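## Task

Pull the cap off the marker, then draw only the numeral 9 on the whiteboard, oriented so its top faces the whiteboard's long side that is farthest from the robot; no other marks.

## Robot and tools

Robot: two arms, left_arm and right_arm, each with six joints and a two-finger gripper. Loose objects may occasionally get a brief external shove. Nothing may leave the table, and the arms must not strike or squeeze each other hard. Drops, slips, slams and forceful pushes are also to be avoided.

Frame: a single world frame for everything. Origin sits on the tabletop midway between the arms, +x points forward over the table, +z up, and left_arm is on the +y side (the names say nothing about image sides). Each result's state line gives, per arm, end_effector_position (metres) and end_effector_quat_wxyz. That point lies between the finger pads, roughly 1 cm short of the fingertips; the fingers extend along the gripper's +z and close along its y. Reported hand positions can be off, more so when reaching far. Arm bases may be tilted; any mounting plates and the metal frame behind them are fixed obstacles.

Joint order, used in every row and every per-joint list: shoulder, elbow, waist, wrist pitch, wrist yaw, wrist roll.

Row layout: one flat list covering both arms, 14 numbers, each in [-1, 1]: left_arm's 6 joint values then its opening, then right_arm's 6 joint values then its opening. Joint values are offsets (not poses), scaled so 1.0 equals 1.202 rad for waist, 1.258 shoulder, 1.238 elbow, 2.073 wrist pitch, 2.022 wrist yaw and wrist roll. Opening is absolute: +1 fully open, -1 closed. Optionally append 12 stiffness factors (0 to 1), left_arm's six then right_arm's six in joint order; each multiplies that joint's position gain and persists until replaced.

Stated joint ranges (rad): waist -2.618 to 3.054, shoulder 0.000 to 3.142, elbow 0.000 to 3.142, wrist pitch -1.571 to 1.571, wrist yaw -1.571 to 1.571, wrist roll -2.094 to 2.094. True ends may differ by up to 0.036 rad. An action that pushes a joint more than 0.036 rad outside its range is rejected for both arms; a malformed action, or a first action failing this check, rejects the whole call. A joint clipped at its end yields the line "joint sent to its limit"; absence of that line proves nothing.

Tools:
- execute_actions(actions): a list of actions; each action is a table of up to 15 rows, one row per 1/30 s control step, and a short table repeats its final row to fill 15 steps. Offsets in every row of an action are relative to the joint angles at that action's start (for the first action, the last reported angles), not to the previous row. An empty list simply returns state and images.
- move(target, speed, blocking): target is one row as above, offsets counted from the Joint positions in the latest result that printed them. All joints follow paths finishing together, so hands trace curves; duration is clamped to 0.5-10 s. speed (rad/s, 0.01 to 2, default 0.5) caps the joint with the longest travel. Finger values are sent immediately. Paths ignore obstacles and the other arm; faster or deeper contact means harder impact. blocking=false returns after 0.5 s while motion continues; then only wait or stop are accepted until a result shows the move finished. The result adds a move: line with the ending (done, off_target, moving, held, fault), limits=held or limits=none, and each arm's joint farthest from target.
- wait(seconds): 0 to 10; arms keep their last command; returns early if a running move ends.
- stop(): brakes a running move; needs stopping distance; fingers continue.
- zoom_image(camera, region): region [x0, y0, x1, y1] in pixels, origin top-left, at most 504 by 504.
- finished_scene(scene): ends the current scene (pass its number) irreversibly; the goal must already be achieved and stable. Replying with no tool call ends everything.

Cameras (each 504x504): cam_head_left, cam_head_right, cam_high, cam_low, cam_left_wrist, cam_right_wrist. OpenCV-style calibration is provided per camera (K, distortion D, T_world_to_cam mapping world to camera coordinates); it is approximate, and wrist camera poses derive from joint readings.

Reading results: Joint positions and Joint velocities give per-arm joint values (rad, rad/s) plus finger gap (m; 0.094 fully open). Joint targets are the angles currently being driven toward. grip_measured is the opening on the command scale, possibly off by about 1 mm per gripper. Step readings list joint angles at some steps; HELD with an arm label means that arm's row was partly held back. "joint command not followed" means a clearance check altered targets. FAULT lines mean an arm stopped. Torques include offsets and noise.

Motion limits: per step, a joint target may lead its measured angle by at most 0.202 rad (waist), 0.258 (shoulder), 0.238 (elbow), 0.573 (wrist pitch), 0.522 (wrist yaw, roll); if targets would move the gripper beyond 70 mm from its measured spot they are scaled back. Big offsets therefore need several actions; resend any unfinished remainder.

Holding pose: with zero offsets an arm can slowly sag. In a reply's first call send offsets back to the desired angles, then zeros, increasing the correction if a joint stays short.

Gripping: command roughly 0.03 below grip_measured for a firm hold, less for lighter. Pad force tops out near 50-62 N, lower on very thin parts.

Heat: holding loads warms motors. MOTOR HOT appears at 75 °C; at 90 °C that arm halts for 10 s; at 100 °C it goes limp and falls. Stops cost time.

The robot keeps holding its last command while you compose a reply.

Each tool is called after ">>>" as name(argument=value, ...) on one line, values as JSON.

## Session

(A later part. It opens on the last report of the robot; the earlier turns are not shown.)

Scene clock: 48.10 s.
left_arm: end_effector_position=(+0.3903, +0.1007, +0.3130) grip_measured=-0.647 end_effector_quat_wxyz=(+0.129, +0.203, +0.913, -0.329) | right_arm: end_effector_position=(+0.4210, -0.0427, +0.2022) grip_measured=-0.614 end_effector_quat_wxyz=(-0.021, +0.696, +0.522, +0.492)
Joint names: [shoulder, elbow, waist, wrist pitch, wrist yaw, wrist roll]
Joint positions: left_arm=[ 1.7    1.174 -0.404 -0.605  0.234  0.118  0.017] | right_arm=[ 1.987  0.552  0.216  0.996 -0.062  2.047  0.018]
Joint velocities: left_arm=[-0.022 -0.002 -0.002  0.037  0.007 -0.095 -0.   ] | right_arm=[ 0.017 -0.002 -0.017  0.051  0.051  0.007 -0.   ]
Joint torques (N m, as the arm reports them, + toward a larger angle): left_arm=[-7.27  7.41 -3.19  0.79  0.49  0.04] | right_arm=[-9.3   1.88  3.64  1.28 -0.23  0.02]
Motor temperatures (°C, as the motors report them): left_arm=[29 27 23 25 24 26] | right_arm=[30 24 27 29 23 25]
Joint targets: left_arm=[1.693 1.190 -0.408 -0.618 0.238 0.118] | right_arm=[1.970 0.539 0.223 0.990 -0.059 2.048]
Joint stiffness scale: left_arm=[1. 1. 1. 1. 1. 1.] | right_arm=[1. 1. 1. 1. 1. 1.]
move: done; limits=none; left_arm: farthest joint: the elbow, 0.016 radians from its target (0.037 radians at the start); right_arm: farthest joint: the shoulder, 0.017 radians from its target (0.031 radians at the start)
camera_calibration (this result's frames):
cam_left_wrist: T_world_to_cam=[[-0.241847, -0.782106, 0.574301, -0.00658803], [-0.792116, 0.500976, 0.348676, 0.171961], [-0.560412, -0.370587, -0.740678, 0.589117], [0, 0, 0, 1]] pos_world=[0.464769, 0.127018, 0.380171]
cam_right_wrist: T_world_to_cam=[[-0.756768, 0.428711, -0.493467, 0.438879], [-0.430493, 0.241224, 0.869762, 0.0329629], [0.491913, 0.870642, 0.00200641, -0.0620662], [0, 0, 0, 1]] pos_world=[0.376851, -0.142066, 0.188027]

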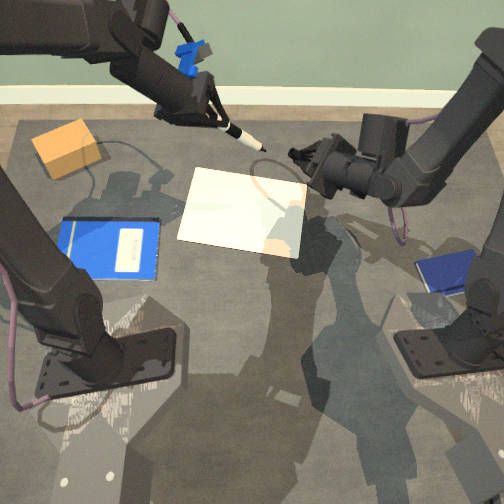

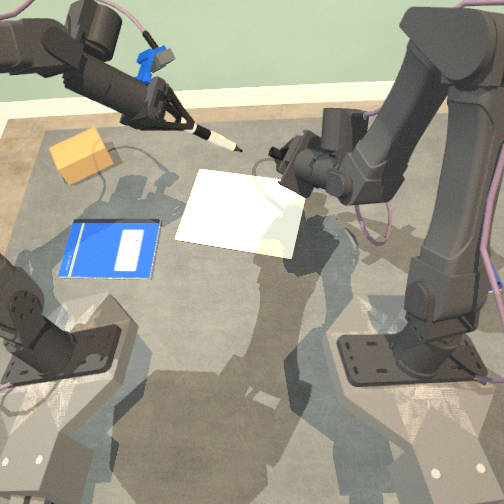

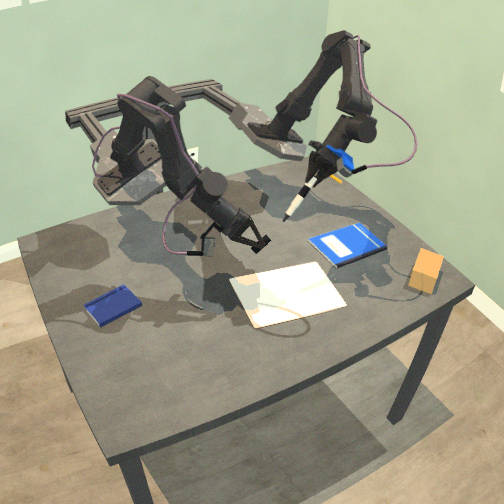

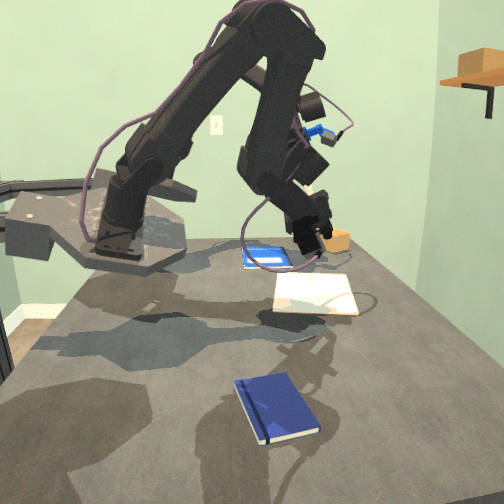

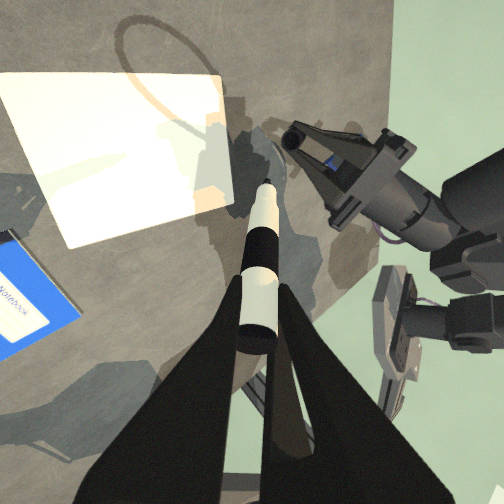

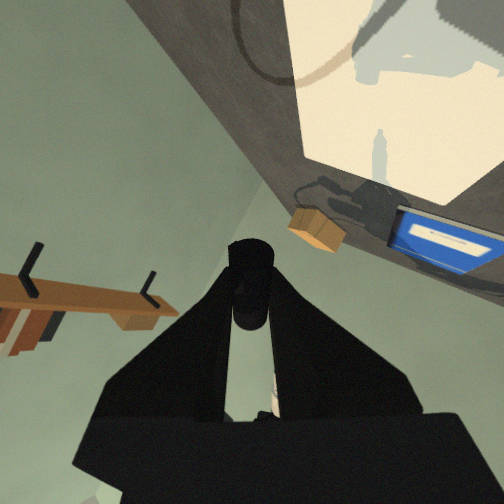

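>>> move(target=[-0.005,0.013,0,0,0,0,-0.72, -0.1,0.1,-0.55,0,0,0,-0.70], speed=1.0)

>>> move(target=[0.647,0.492,-0.172,-0.093,-0.323,0,-0.72, -0.02,0.015,0,0,0,0,-0.70], speed=0.8)

Scene clock: 51.17 s.
left_arm: end_effector_position=(+0.3905, +0.1012, +0.3126) grip_measured=-0.647 end_effector_quat_wxyz=(+0.129, +0.203, +0.914, -0.328) | right_arm: end_effector_position=(+0.4907, -0.3501, +0.1721) grip_measured=-0.614 end_effector_quat_wxyz=(+0.210, +0.826, +0.309, +0.422)
Joint names: [shoulder, elbow, waist, wrist pitch, wrist yaw, wrist roll]
Joint positions: left_arm=[ 1.7    1.174 -0.404 -0.606  0.23   0.118  0.017] | right_arm=[ 1.888  0.655 -0.451  0.994 -0.059  2.048  0.018]
Joint velocities: left_arm=[-0.007  0.007 -0.022 -0.051 -0.022 -0.022  0.001] | right_arm=[ 0.002 -0.022  0.022 -0.037 -0.081  0.007 -0.   ]
Joint torques (N m, as the arm reports them, + toward a larger angle): left_arm=[-7.25  7.42 -2.89  0.93  0.48  0.02] | right_arm=[-11.43   4.9    2.17   1.44  -0.17   0.01]
Motor temperatures (°C, as the motors report them): left_arm=[29 27 23 25 24 26] | right_arm=[30 24 27 29 23 25]
Joint targets: left_arm=[1.694 1.190 -0.404 -0.605 0.234 0.118] | right_arm=[1.861 0.676 -0.445 0.996 -0.063 2.047]
Joint stiffness scale: left_arm=[1. 1. 1. 1. 1. 1.] | right_arm=[1. 1. 1. 1. 1. 1.]
move: off_target (right_arm); limits=none; left_arm: farthest joint: the elbow, 0.016 radians from its target (0.016 radians at the start); right_arm: farthest joint: the shoulder, 0.027 radians from its target (0.126 radians at the start)
camera_calibration (this result's frames):
cam_left_wrist: T_world_to_cam=[[-0.241316, -0.784452, 0.571316, -0.00494024], [-0.792772, 0.498898, 0.350162, 0.171973], [-0.559714, -0.368423, -0.742283, 0.589086], [0, 0, 0, 1]] pos_world=[0.464863, 0.127361, 0.379873]
cam_right_wrist: T_world_to_cam=[[-0.356369, 0.704373, -0.61389, 0.529317], [-0.139631, 0.6095, 0.780393, 0.164919], [0.923853, 0.363825, -0.118855, -0.197216], [0, 0, 0, 1]] pos_world=[0.393858, -0.401602, 0.1728]

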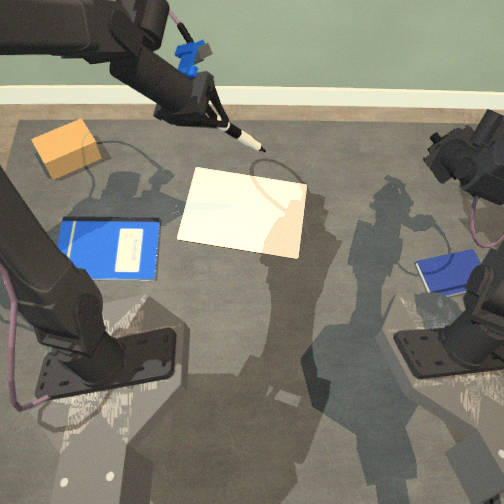

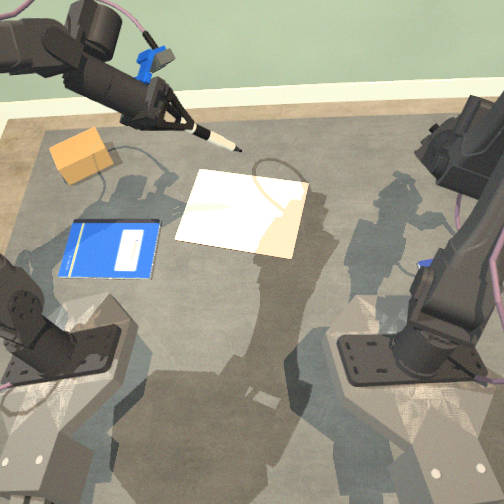

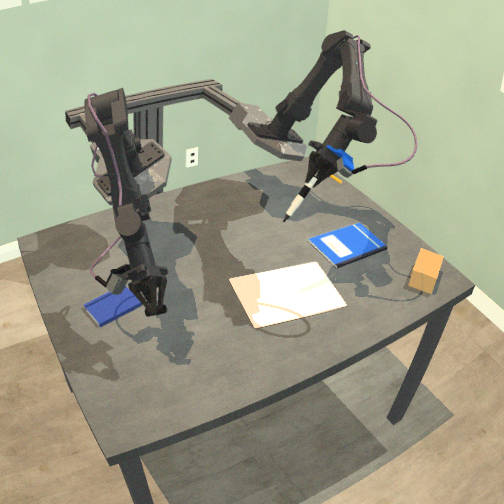

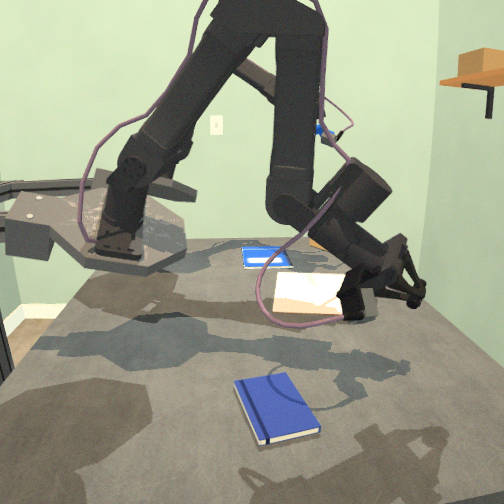

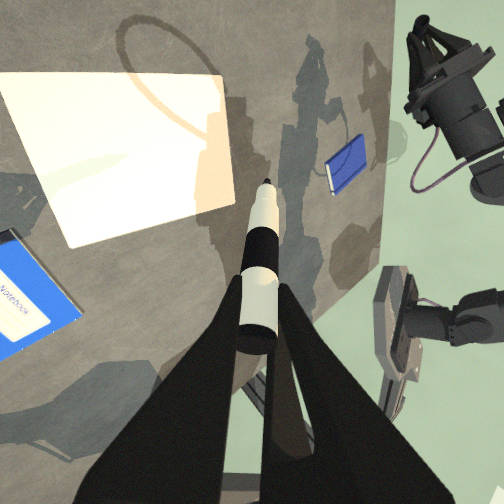

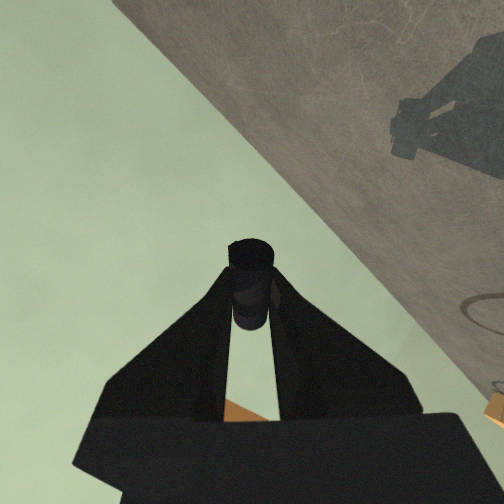

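Scene clock: 53.03 s.
left_arm: end_effector_position=(+0.4157, +0.0360, +0.1384) grip_measured=-0.647 end_effector_quat_wxyz=(+0.002, +0.335, +0.942, -0.003) | right_arm: end_effector_position=(+0.4907, -0.3501, +0.1721) grip_measured=-0.614 end_effector_quat_wxyz=(+0.210, +0.826, +0.309, +0.422)
Joint names: [shoulder, elbow, waist, wrist pitch, wrist yaw, wrist roll]
Joint positions: left_arm=[ 2.521  1.76  -0.602 -0.788 -0.416  0.118  0.017] | right_arm=[ 1.888  0.655 -0.451  0.994 -0.059  2.049  0.018]
Joint velocities: left_arm=[-0.017 -0.007 -0.017 -0.051  0.007 -0.022 -0.   ] | right_arm=[ 0.007 -0.022 -0.007 -0.051  0.022  0.11  -0.001]
Joint torques (N m, as the arm reports them, + toward a larger angle): left_arm=[-11.2    7.09  -5.51   0.21   0.03   0.03] | right_arm=[-11.22   4.79   1.56   1.43  -0.13   0.02]
Motor temperatures (°C, as the motors report them): left_arm=[29 28 23 25 24 26] | right_arm=[30 24 27 29 23 25]
Joint targets: left_arm=[2.514 1.783 -0.611 -0.798 -0.423 0.118] | right_arm=[1.863 0.674 -0.451 0.994 -0.059 2.048]
Joint stiffness scale: left_arm=[1. 1. 1. 1. 1. 1.] | right_arm=[1. 1. 1. 1. 1. 1.]
move: off_target (left_arm, right_arm); limits=none; left_arm: farthest joint: the elbow, 0.023 radians from its target (0.609 radians at the start); right_arm: farthest joint: the shoulder, 0.025 radians from its target (0.025 radians at the start)
camera_calibration (this result's frames):
cam_left_wrist: T_world_to_cam=[[-0.441379, -0.895914, -0.050235, 0.222758], [-0.683503, 0.299405, 0.665718, 0.203559], [-0.581385, 0.328169, -0.744511, 0.434128], [0, 0, 0, 1]] pos_world=[0.48985, -0.00384178, 0.19889]
cam_right_wrist: T_world_to_cam=[[-0.356029, 0.704911, -0.613469, 0.529266], [-0.139424, 0.609066, 0.780768, 0.164601], [0.924015, 0.363509, -0.118564, -0.197457], [0, 0, 0, 1]] pos_world=[0.393836, -0.401561, 0.172762]

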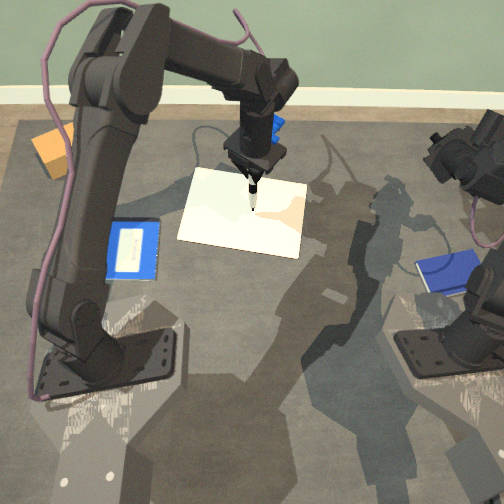

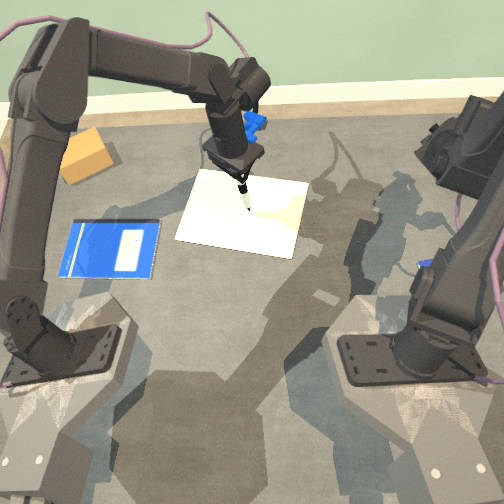

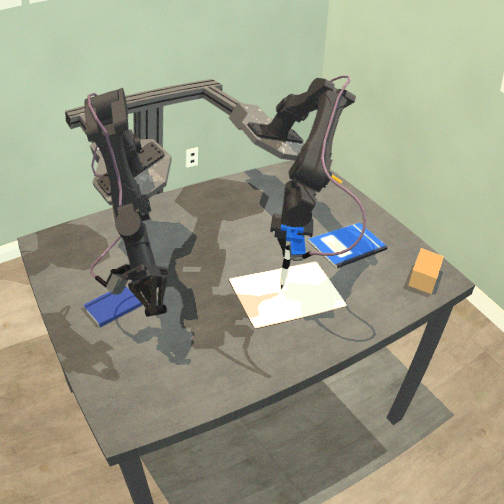

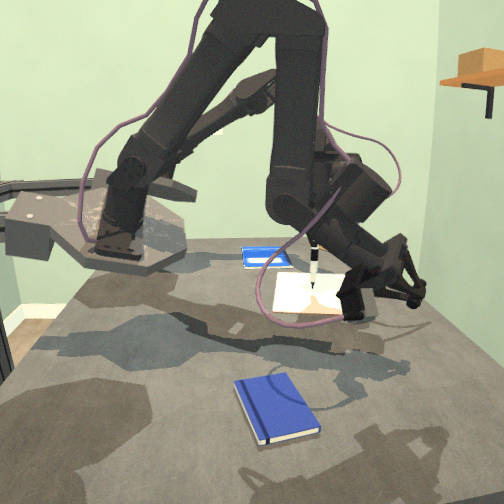

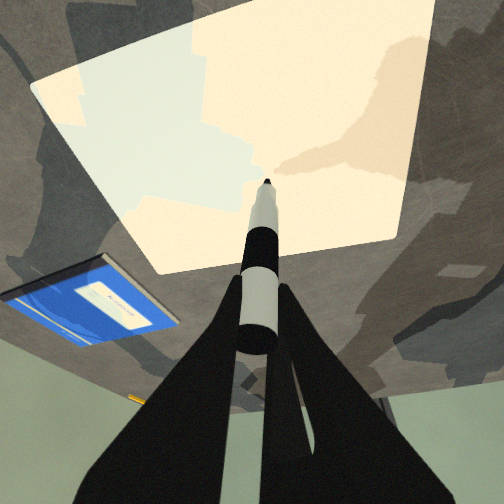

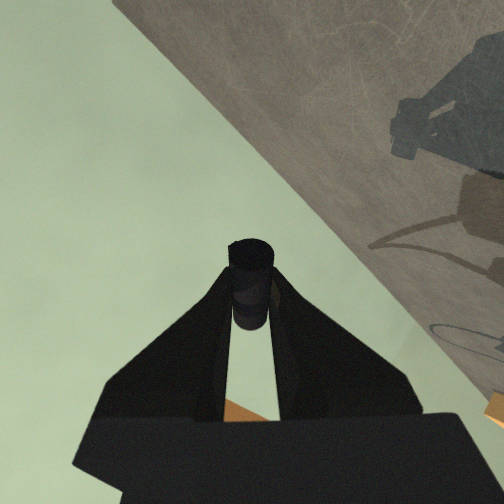

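>>> zoom_image(camera="cam_low", region=[270, 230, 370, 320])

>>> zoom_image(camera="cam_high", region=[220, 220, 360, 340])

Region (270, 230, 370, 320) of cam_low's 504x504 image, scaled by 5.040, with more detail than that image has; it fills the top 454 rows of this view, and the rest is white.

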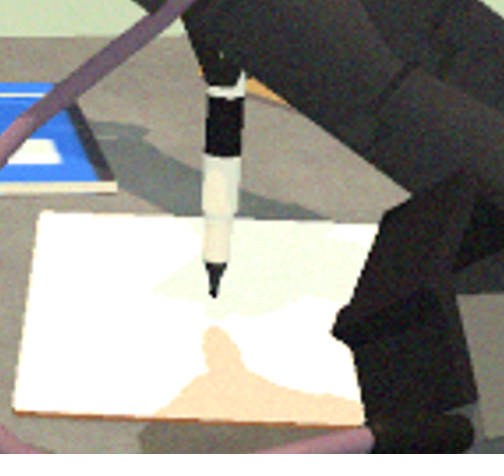

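Region (220, 220, 360, 340) of cam_high's 504x504 image, scaled by 3.600, with more detail than that image has; it fills the top 432 rows of this view, and the rest is white.

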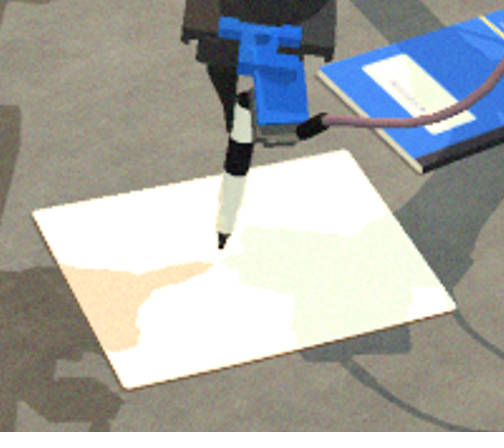

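>>> move(target=[0.118,0.196,-0.012,-0.039,0,0,-0.72, -0.02,0.015,0,0,0,0,-0.70], speed=0.4)

>>> zoom_image(camera="cam_low", region=[270, 230, 370, 320])

Scene clock: 55.53 s.
left_arm: end_effector_position=(+0.4395, +0.0148, +0.1271) grip_measured=-0.647 end_effector_quat_wxyz=(+0.009, +0.332, +0.943, -0.004) | right_arm: end_effector_position=(+0.4907, -0.3501, +0.1721) grip_measured=-0.614 end_effector_quat_wxyz=(+0.210, +0.826, +0.309, +0.422)
Joint names: [shoulder, elbow, waist, wrist pitch, wrist yaw, wrist roll]
Joint positions: left_arm=[ 2.657  1.979 -0.602 -0.857 -0.417  0.118  0.017] | right_arm=[ 1.888  0.655 -0.451  0.994 -0.059  2.05   0.018]
Joint velocities: left_arm=[ 0.012 -0.012 -0.002  0.022 -0.022  0.081  0.   ] | right_arm=[ 0.002  0.002  0.007  0.022 -0.022  0.095 -0.   ]
Joint torques (N m, as the arm reports them, + toward a larger angle): left_arm=[-10.66   7.31  -6.22   0.2    0.08   0.02] | right_arm=[-11.23   4.77   1.61   1.43  -0.13   0.01]
Motor temperatures (°C, as the motors report them): left_arm=[29 28 23 25 24 26] | right_arm=[31 24 27 29 23 25]
Joint targets: left_arm=[2.669 2.002 -0.616 -0.869 -0.416 0.118] | right_arm=[1.863 0.674 -0.451 0.994 -0.059 2.049]
Joint stiffness scale: left_arm=[1. 1. 1. 1. 1. 1.] | right_arm=[1. 1. 1. 1. 1. 1.]
move: off_target (left_arm, right_arm); limits=none; left_arm: farthest joint: the elbow, 0.024 radians from its target (0.243 radians at the start); right_arm: farthest joint: the shoulder, 0.025 radians from its target (0.025 radians at the start)
camera_calibration (this result's frames):
cam_left_wrist: T_world_to_cam=[[-0.43624, -0.898463, -0.0495975, 0.21135], [-0.692182, 0.299842, 0.656489, 0.238648], [-0.57496, 0.320717, -0.752703, 0.444828], [0, 0, 0, 1]] pos_world=[0.513145, -0.0243312, 0.188636]
cam_right_wrist: T_world_to_cam=[[-0.35569, 0.705449, -0.613047, 0.529215], [-0.139218, 0.608633, 0.781143, 0.164283], [0.924177, 0.363192, -0.118273, -0.197697], [0, 0, 0, 1]] pos_world=[0.393815, -0.401521, 0.172723]

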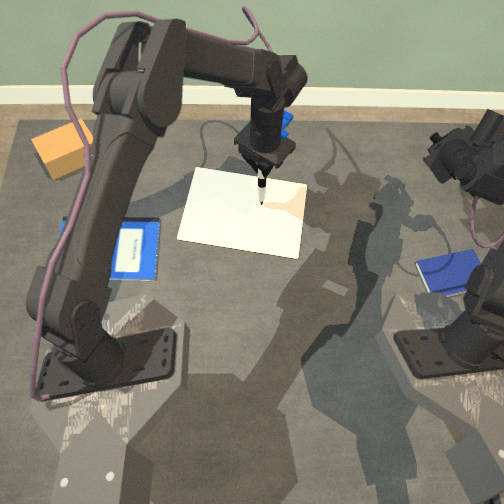

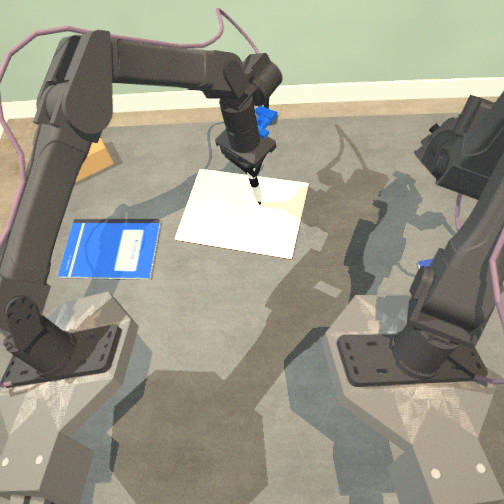

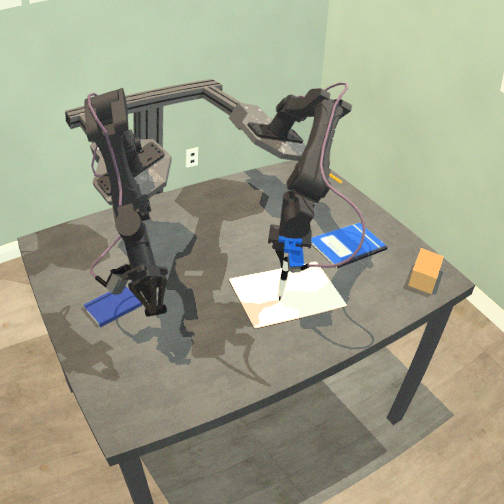

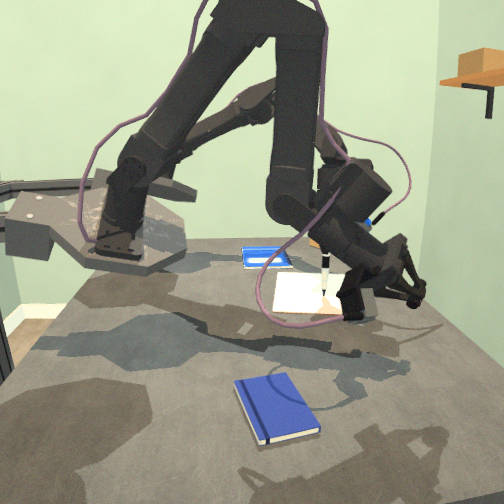

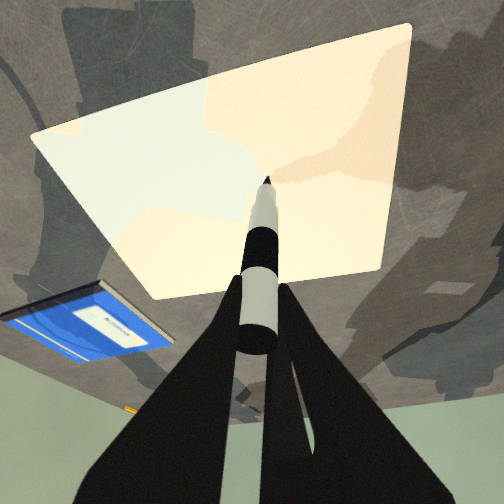

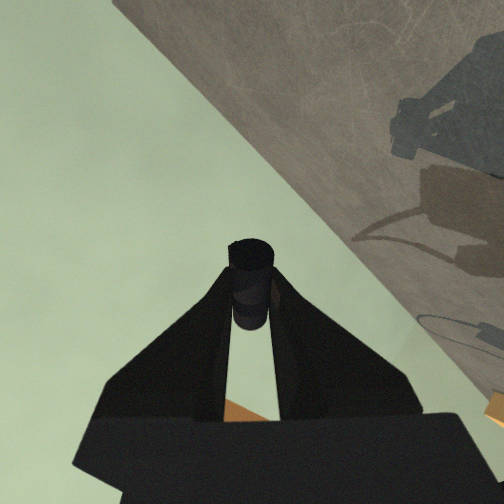

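Region (270, 230, 370, 320) of cam_low's 504x504 image, scaled by 5.040, with more detail than that image has; it fills the top 454 rows of this view, and the rest is white.

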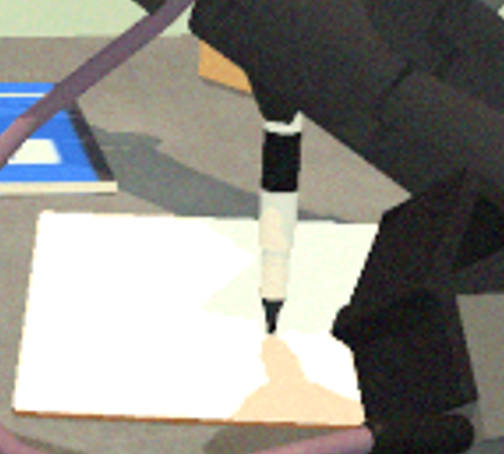

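>>> move(target=[0.028,0.0186,-0.003,0.007,0,0,-0.72, -0.02,0.015,0,0,0,0,-0.70], speed=0.05)

>>> zoom_image(camera="cam_low", region=[270, 230, 370, 320])

Scene clock: 57.23 s.
left_arm: end_effector_position=(+0.4390, +0.0144, +0.1256) grip_measured=-0.647 end_effector_quat_wxyz=(+0.008, +0.333, +0.943, -0.004) | right_arm: end_effector_position=(+0.4907, -0.3501, +0.1721) grip_measured=-0.614 end_effector_quat_wxyz=(+0.210, +0.826, +0.308, +0.422)
Joint names: [shoulder, elbow, waist, wrist pitch, wrist yaw, wrist roll]
Joint positions: left_arm=[ 2.66   1.979 -0.602 -0.855 -0.417  0.118  0.017] | right_arm=[ 1.888  0.655 -0.451  0.994 -0.059  2.05   0.018]
Joint velocities: left_arm=[-0.012  0.007 -0.012 -0.037  0.022  0.11  -0.001] | right_arm=[ 0.002  0.002 -0.007 -0.081 -0.095 -0.022 -0.   ]
Joint torques (N m, as the arm reports them, + toward a larger angle): left_arm=[-9.25  7.24 -5.41  0.49  0.08  0.02] | right_arm=[-11.26   4.79   1.57   1.44  -0.13   0.  ]
Motor temperatures (°C, as the motors report them): left_arm=[30 28 23 24 24 26] | right_arm=[31 24 26 30 23 25]
Joint targets: left_arm=[2.692 2.002 -0.606 -0.842 -0.417 0.118] | right_arm=[1.863 0.674 -0.451 0.994 -0.059 2.050]
Joint stiffness scale: left_arm=[1. 1. 1. 1. 1. 1.] | right_arm=[1. 1. 1. 1. 1. 1.]
move: off_target (left_arm, right_arm); limits=none; left_arm: farthest joint: the shoulder, 0.032 radians from its target (0.035 radians at the start); right_arm: farthest joint: the shoulder, 0.025 radians from its target (0.025 radians at the start)
camera_calibration (this result's frames):
cam_left_wrist: T_world_to_cam=[[-0.436688, -0.898217, -0.0500967, 0.210982], [-0.691599, 0.299581, 0.657223, 0.239009], [-0.575321, 0.321648, -0.752029, 0.443615], [0, 0, 0, 1]] pos_world=[0.512653, -0.0247827, 0.187099]
cam_right_wrist: T_world_to_cam=[[-0.35535, 0.705986, -0.612625, 0.529164], [-0.139012, 0.608199, 0.781518, 0.163966], [0.924339, 0.362875, -0.117983, -0.197937], [0, 0, 0, 1]] pos_world=[0.393793, -0.40148, 0.172684]

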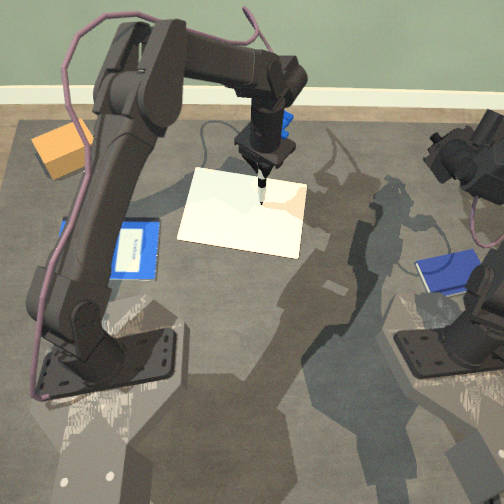

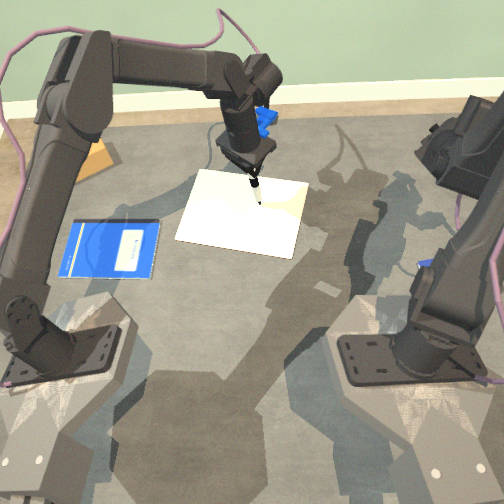

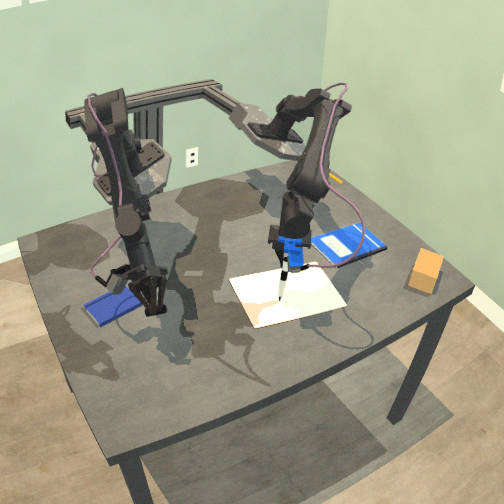

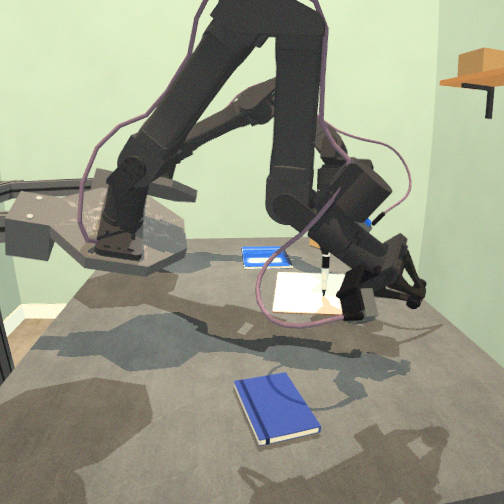

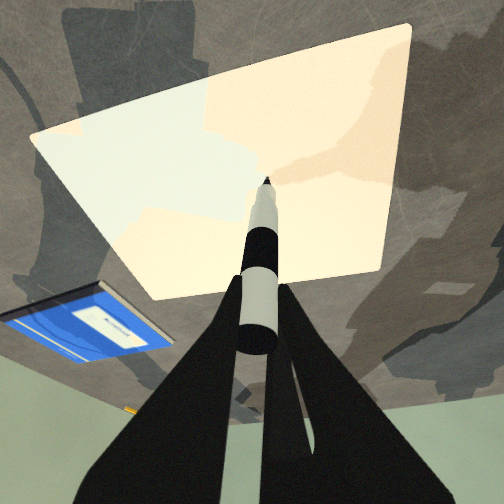

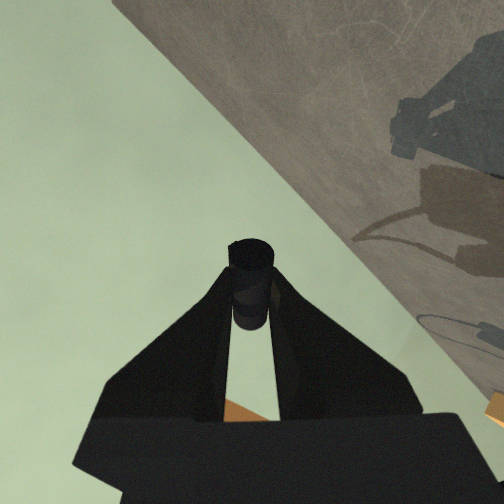

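Region (270, 230, 370, 320) of cam_low's 504x504 image, scaled by 5.040, with more detail than that image has; it fills the top 454 rows of this view, and the rest is white.

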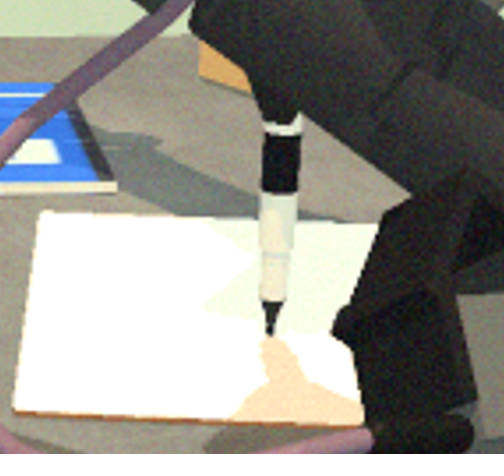

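>>> move(target=[0.0517,0.096,0.018,-0.018,0,0,-0.72, -0.02,0.015,0,0,0,0,-0.70], speed=0.15)

Scene clock: 58.57 s.
left_arm: end_effector_position=(+0.4483, +0.0136, +0.1260) grip_measured=-0.647 end_effector_quat_wxyz=(+0.001, +0.328, +0.945, -0.011) | right_arm: end_effector_position=(+0.4907, -0.3501, +0.1721) grip_measured=-0.614 end_effector_quat_wxyz=(+0.210, +0.826, +0.308, +0.422)
Joint names: [shoulder, elbow, waist, wrist pitch, wrist yaw, wrist roll]
Joint positions: left_arm=[ 2.701  2.076 -0.589 -0.916 -0.401  0.118  0.017] | right_arm=[ 1.888  0.655 -0.451  0.994 -0.059  2.051  0.018]
Joint velocities: left_arm=[-0.002  0.002 -0.012 -0.022 -0.037  0.037  0.001] | right_arm=[-0.012  0.002  0.007 -0.066  0.037 -0.007  0.   ]
Joint torques (N m, as the arm reports them, + toward a larger angle): left_arm=[-10.04   7.24  -4.58   0.59  -0.1    0.02] | right_arm=[-11.26   4.82   1.62   1.44  -0.14   0.01]
Motor temperatures (°C, as the motors report them): left_arm=[30 28 23 24 24 26] | right_arm=[31 24 26 30 23 25]
Joint targets: left_arm=[2.725 2.098 -0.580 -0.892 -0.417 0.118] | right_arm=[1.863 0.674 -0.451 0.994 -0.059 2.050]
Joint stiffness scale: left_arm=[1. 1. 1. 1. 1. 1.] | right_arm=[1. 1. 1. 1. 1. 1.]
move: off_target (left_arm, right_arm); limits=none; left_arm: farthest joint: the shoulder, 0.024 radians from its target (0.065 radians at the start); right_arm: farthest joint: the shoulder, 0.025 radians from its target (0.025 radians at the start)
camera_calibration (this result's frames):
cam_left_wrist: T_world_to_cam=[[-0.428915, -0.902659, -0.0351848, 0.20904], [-0.683077, 0.298596, 0.666518, 0.240477], [-0.591132, 0.309913, -0.744658, 0.455894], [0, 0, 0, 1]] pos_world=[0.523419, -0.0244012, 0.186558]
cam_right_wrist: T_world_to_cam=[[-0.35501, 0.706523, -0.612203, 0.529113], [-0.138806, 0.607764, 0.781892, 0.163648], [0.9245, 0.362557, -0.117693, -0.198178], [0, 0, 0, 1]] pos_world=[0.393771, -0.401439, 0.172645]

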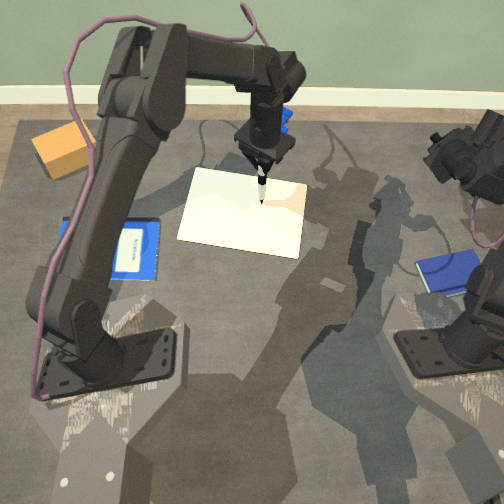

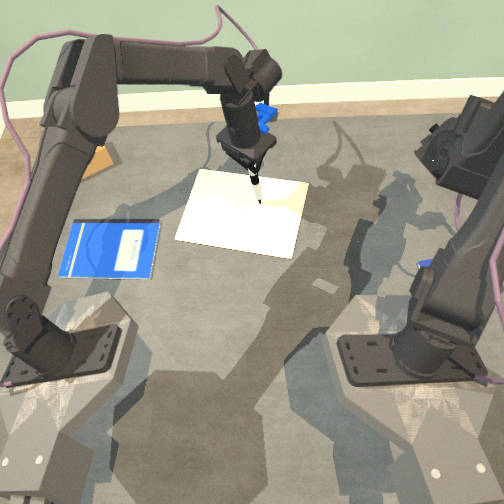

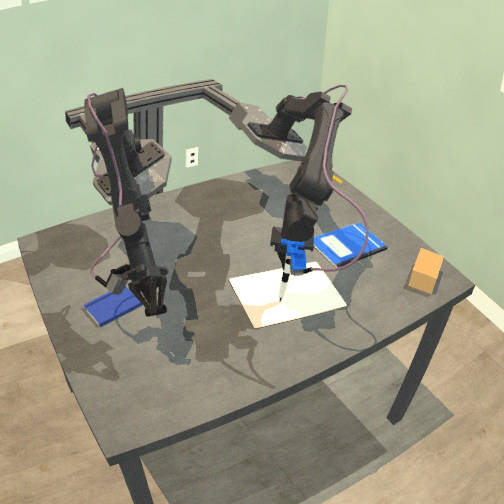

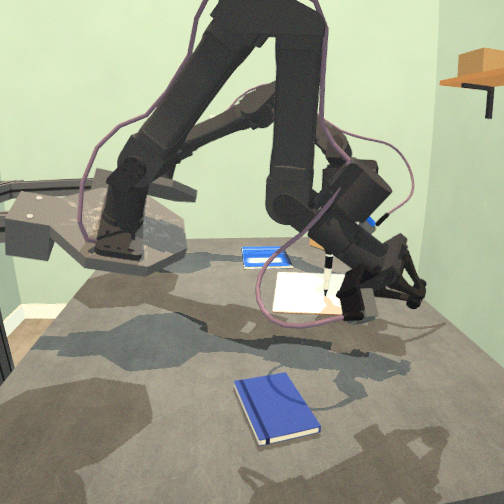

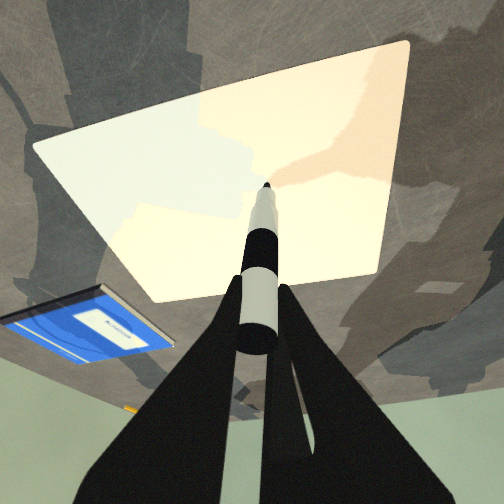

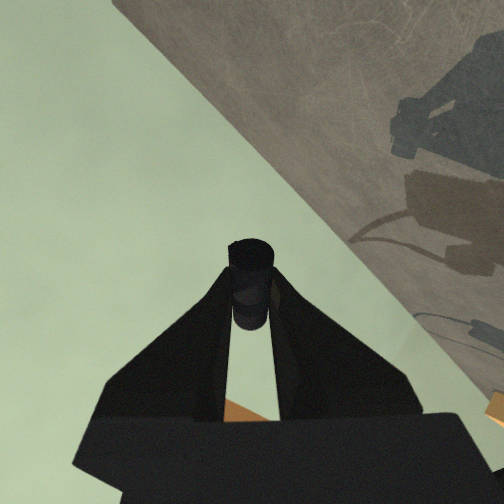

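>>> move(target=[-0.006,0.015,0.035,0.004,0,0,-0.72, -0.02,0.015,0,0,0,0,-0.70], speed=0.1)

>>> zoom_image(camera="cam_high", region=[220, 220, 360, 340])

Scene clock: 59.83 s.
left_arm: end_effector_position=(+0.4507, +0.0199, +0.1248) grip_measured=-0.647 end_effector_quat_wxyz=(-0.007, +0.316, +0.948, -0.030) | right_arm: end_effector_position=(+0.4907, -0.3501, +0.1721) grip_measured=-0.614 end_effector_quat_wxyz=(+0.210, +0.826, +0.308, +0.422)
Joint names: [shoulder, elbow, waist, wrist pitch, wrist yaw, wrist roll]
Joint positions: left_arm=[ 2.692  2.076 -0.562 -0.923 -0.359  0.118  0.017] | right_arm=[ 1.888  0.655 -0.451  0.994 -0.059  2.052  0.018]
Joint velocities: left_arm=[-0.007 -0.002 -0.012 -0.037 -0.066 -0.081  0.   ] | right_arm=[-0.007 -0.007  0.002  0.037  0.037  0.007  0.001]
Joint torques (N m, as the arm reports them, + toward a larger angle): left_arm=[-11.59   7.01  -4.08   0.49  -0.39   0.03] | right_arm=[-11.29   4.74   1.59   1.42  -0.13   0.  ]
Motor temperatures (°C, as the motors report them): left_arm=[30 28 23 24 24 26] | right_arm=[31 24 26 30 23 25]
Joint targets: left_arm=[2.693 2.094 -0.547 -0.908 -0.401 0.118] | right_arm=[1.863 0.674 -0.451 0.994 -0.059 2.051]
Joint stiffness scale: left_arm=[1. 1. 1. 1. 1. 1.] | right_arm=[1. 1. 1. 1. 1. 1.]
move: off_target (left_arm, right_arm); limits=none; left_arm: farthest joint: the wrist yaw, 0.042 radians from its target (0.000 radians at the start); right_arm: farthest joint: the shoulder, 0.025 radians from its target (0.025 radians at the start)
camera_calibration (this result's frames):
cam_left_wrist: T_world_to_cam=[[-0.405883, -0.91391, 0.00528232, 0.200461], [-0.671754, 0.302247, 0.676308, 0.234664], [-0.619681, 0.270954, -0.7366, 0.467098], [0, 0, 0, 1]] pos_world=[0.528452, -0.0142852, 0.1843]
cam_right_wrist: T_world_to_cam=[[-0.35467, 0.70706, -0.611781, 0.529061], [-0.1386, 0.60733, 0.782266, 0.163331], [0.924662, 0.36224, -0.117403, -0.198418], [0, 0, 0, 1]] pos_world=[0.393749, -0.401398, 0.172606]

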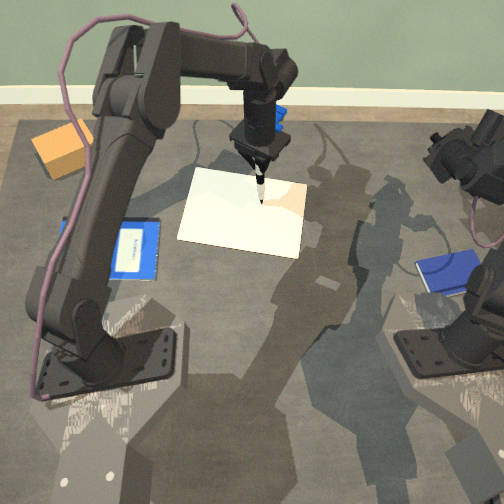

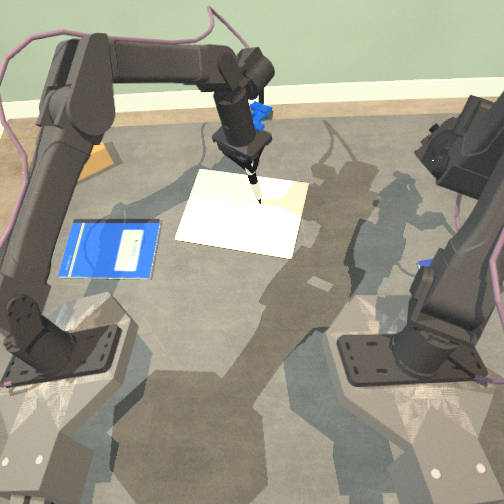

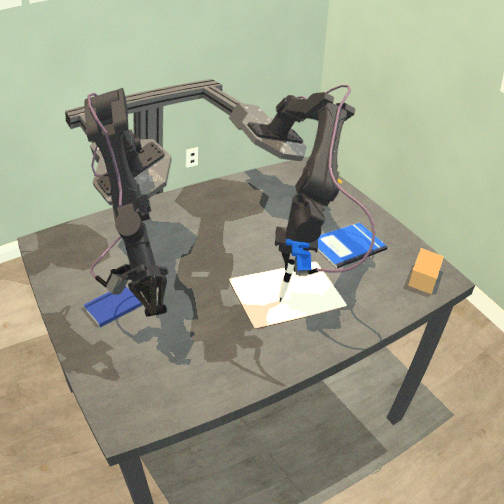

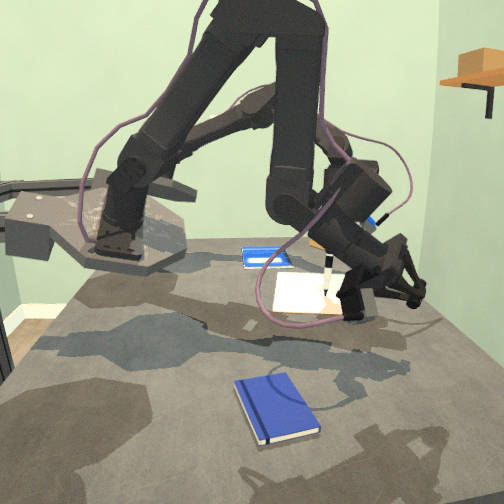

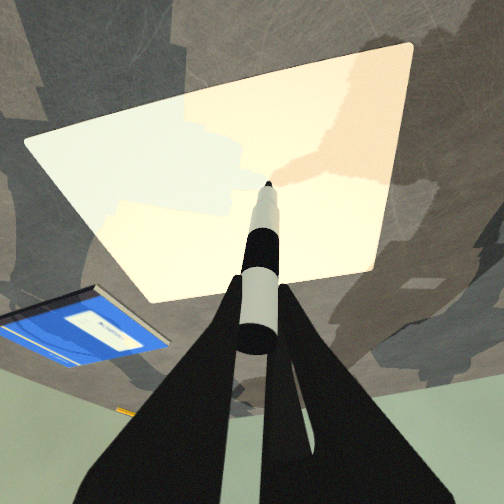

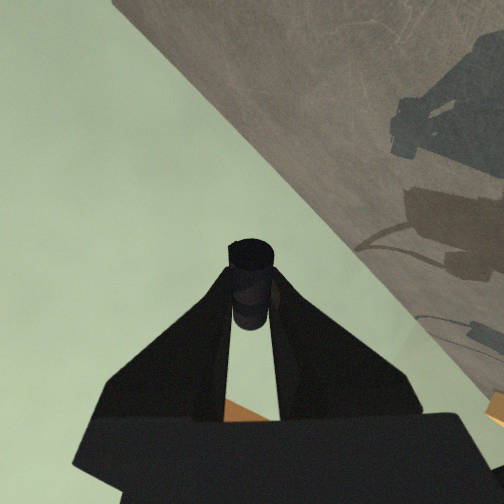

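Region (220, 220, 360, 340) of cam_high's 504x504 image, scaled by 3.600, with more detail than that image has; it fills the top 432 rows of this view, and the rest is white.

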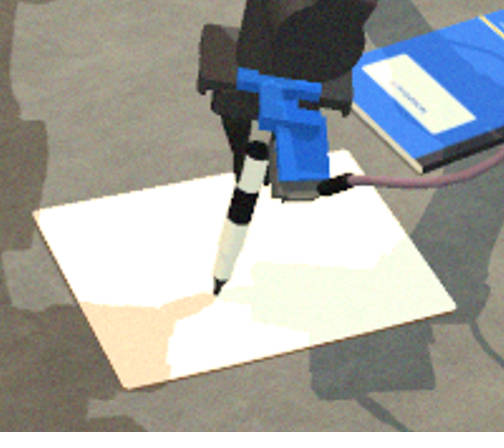

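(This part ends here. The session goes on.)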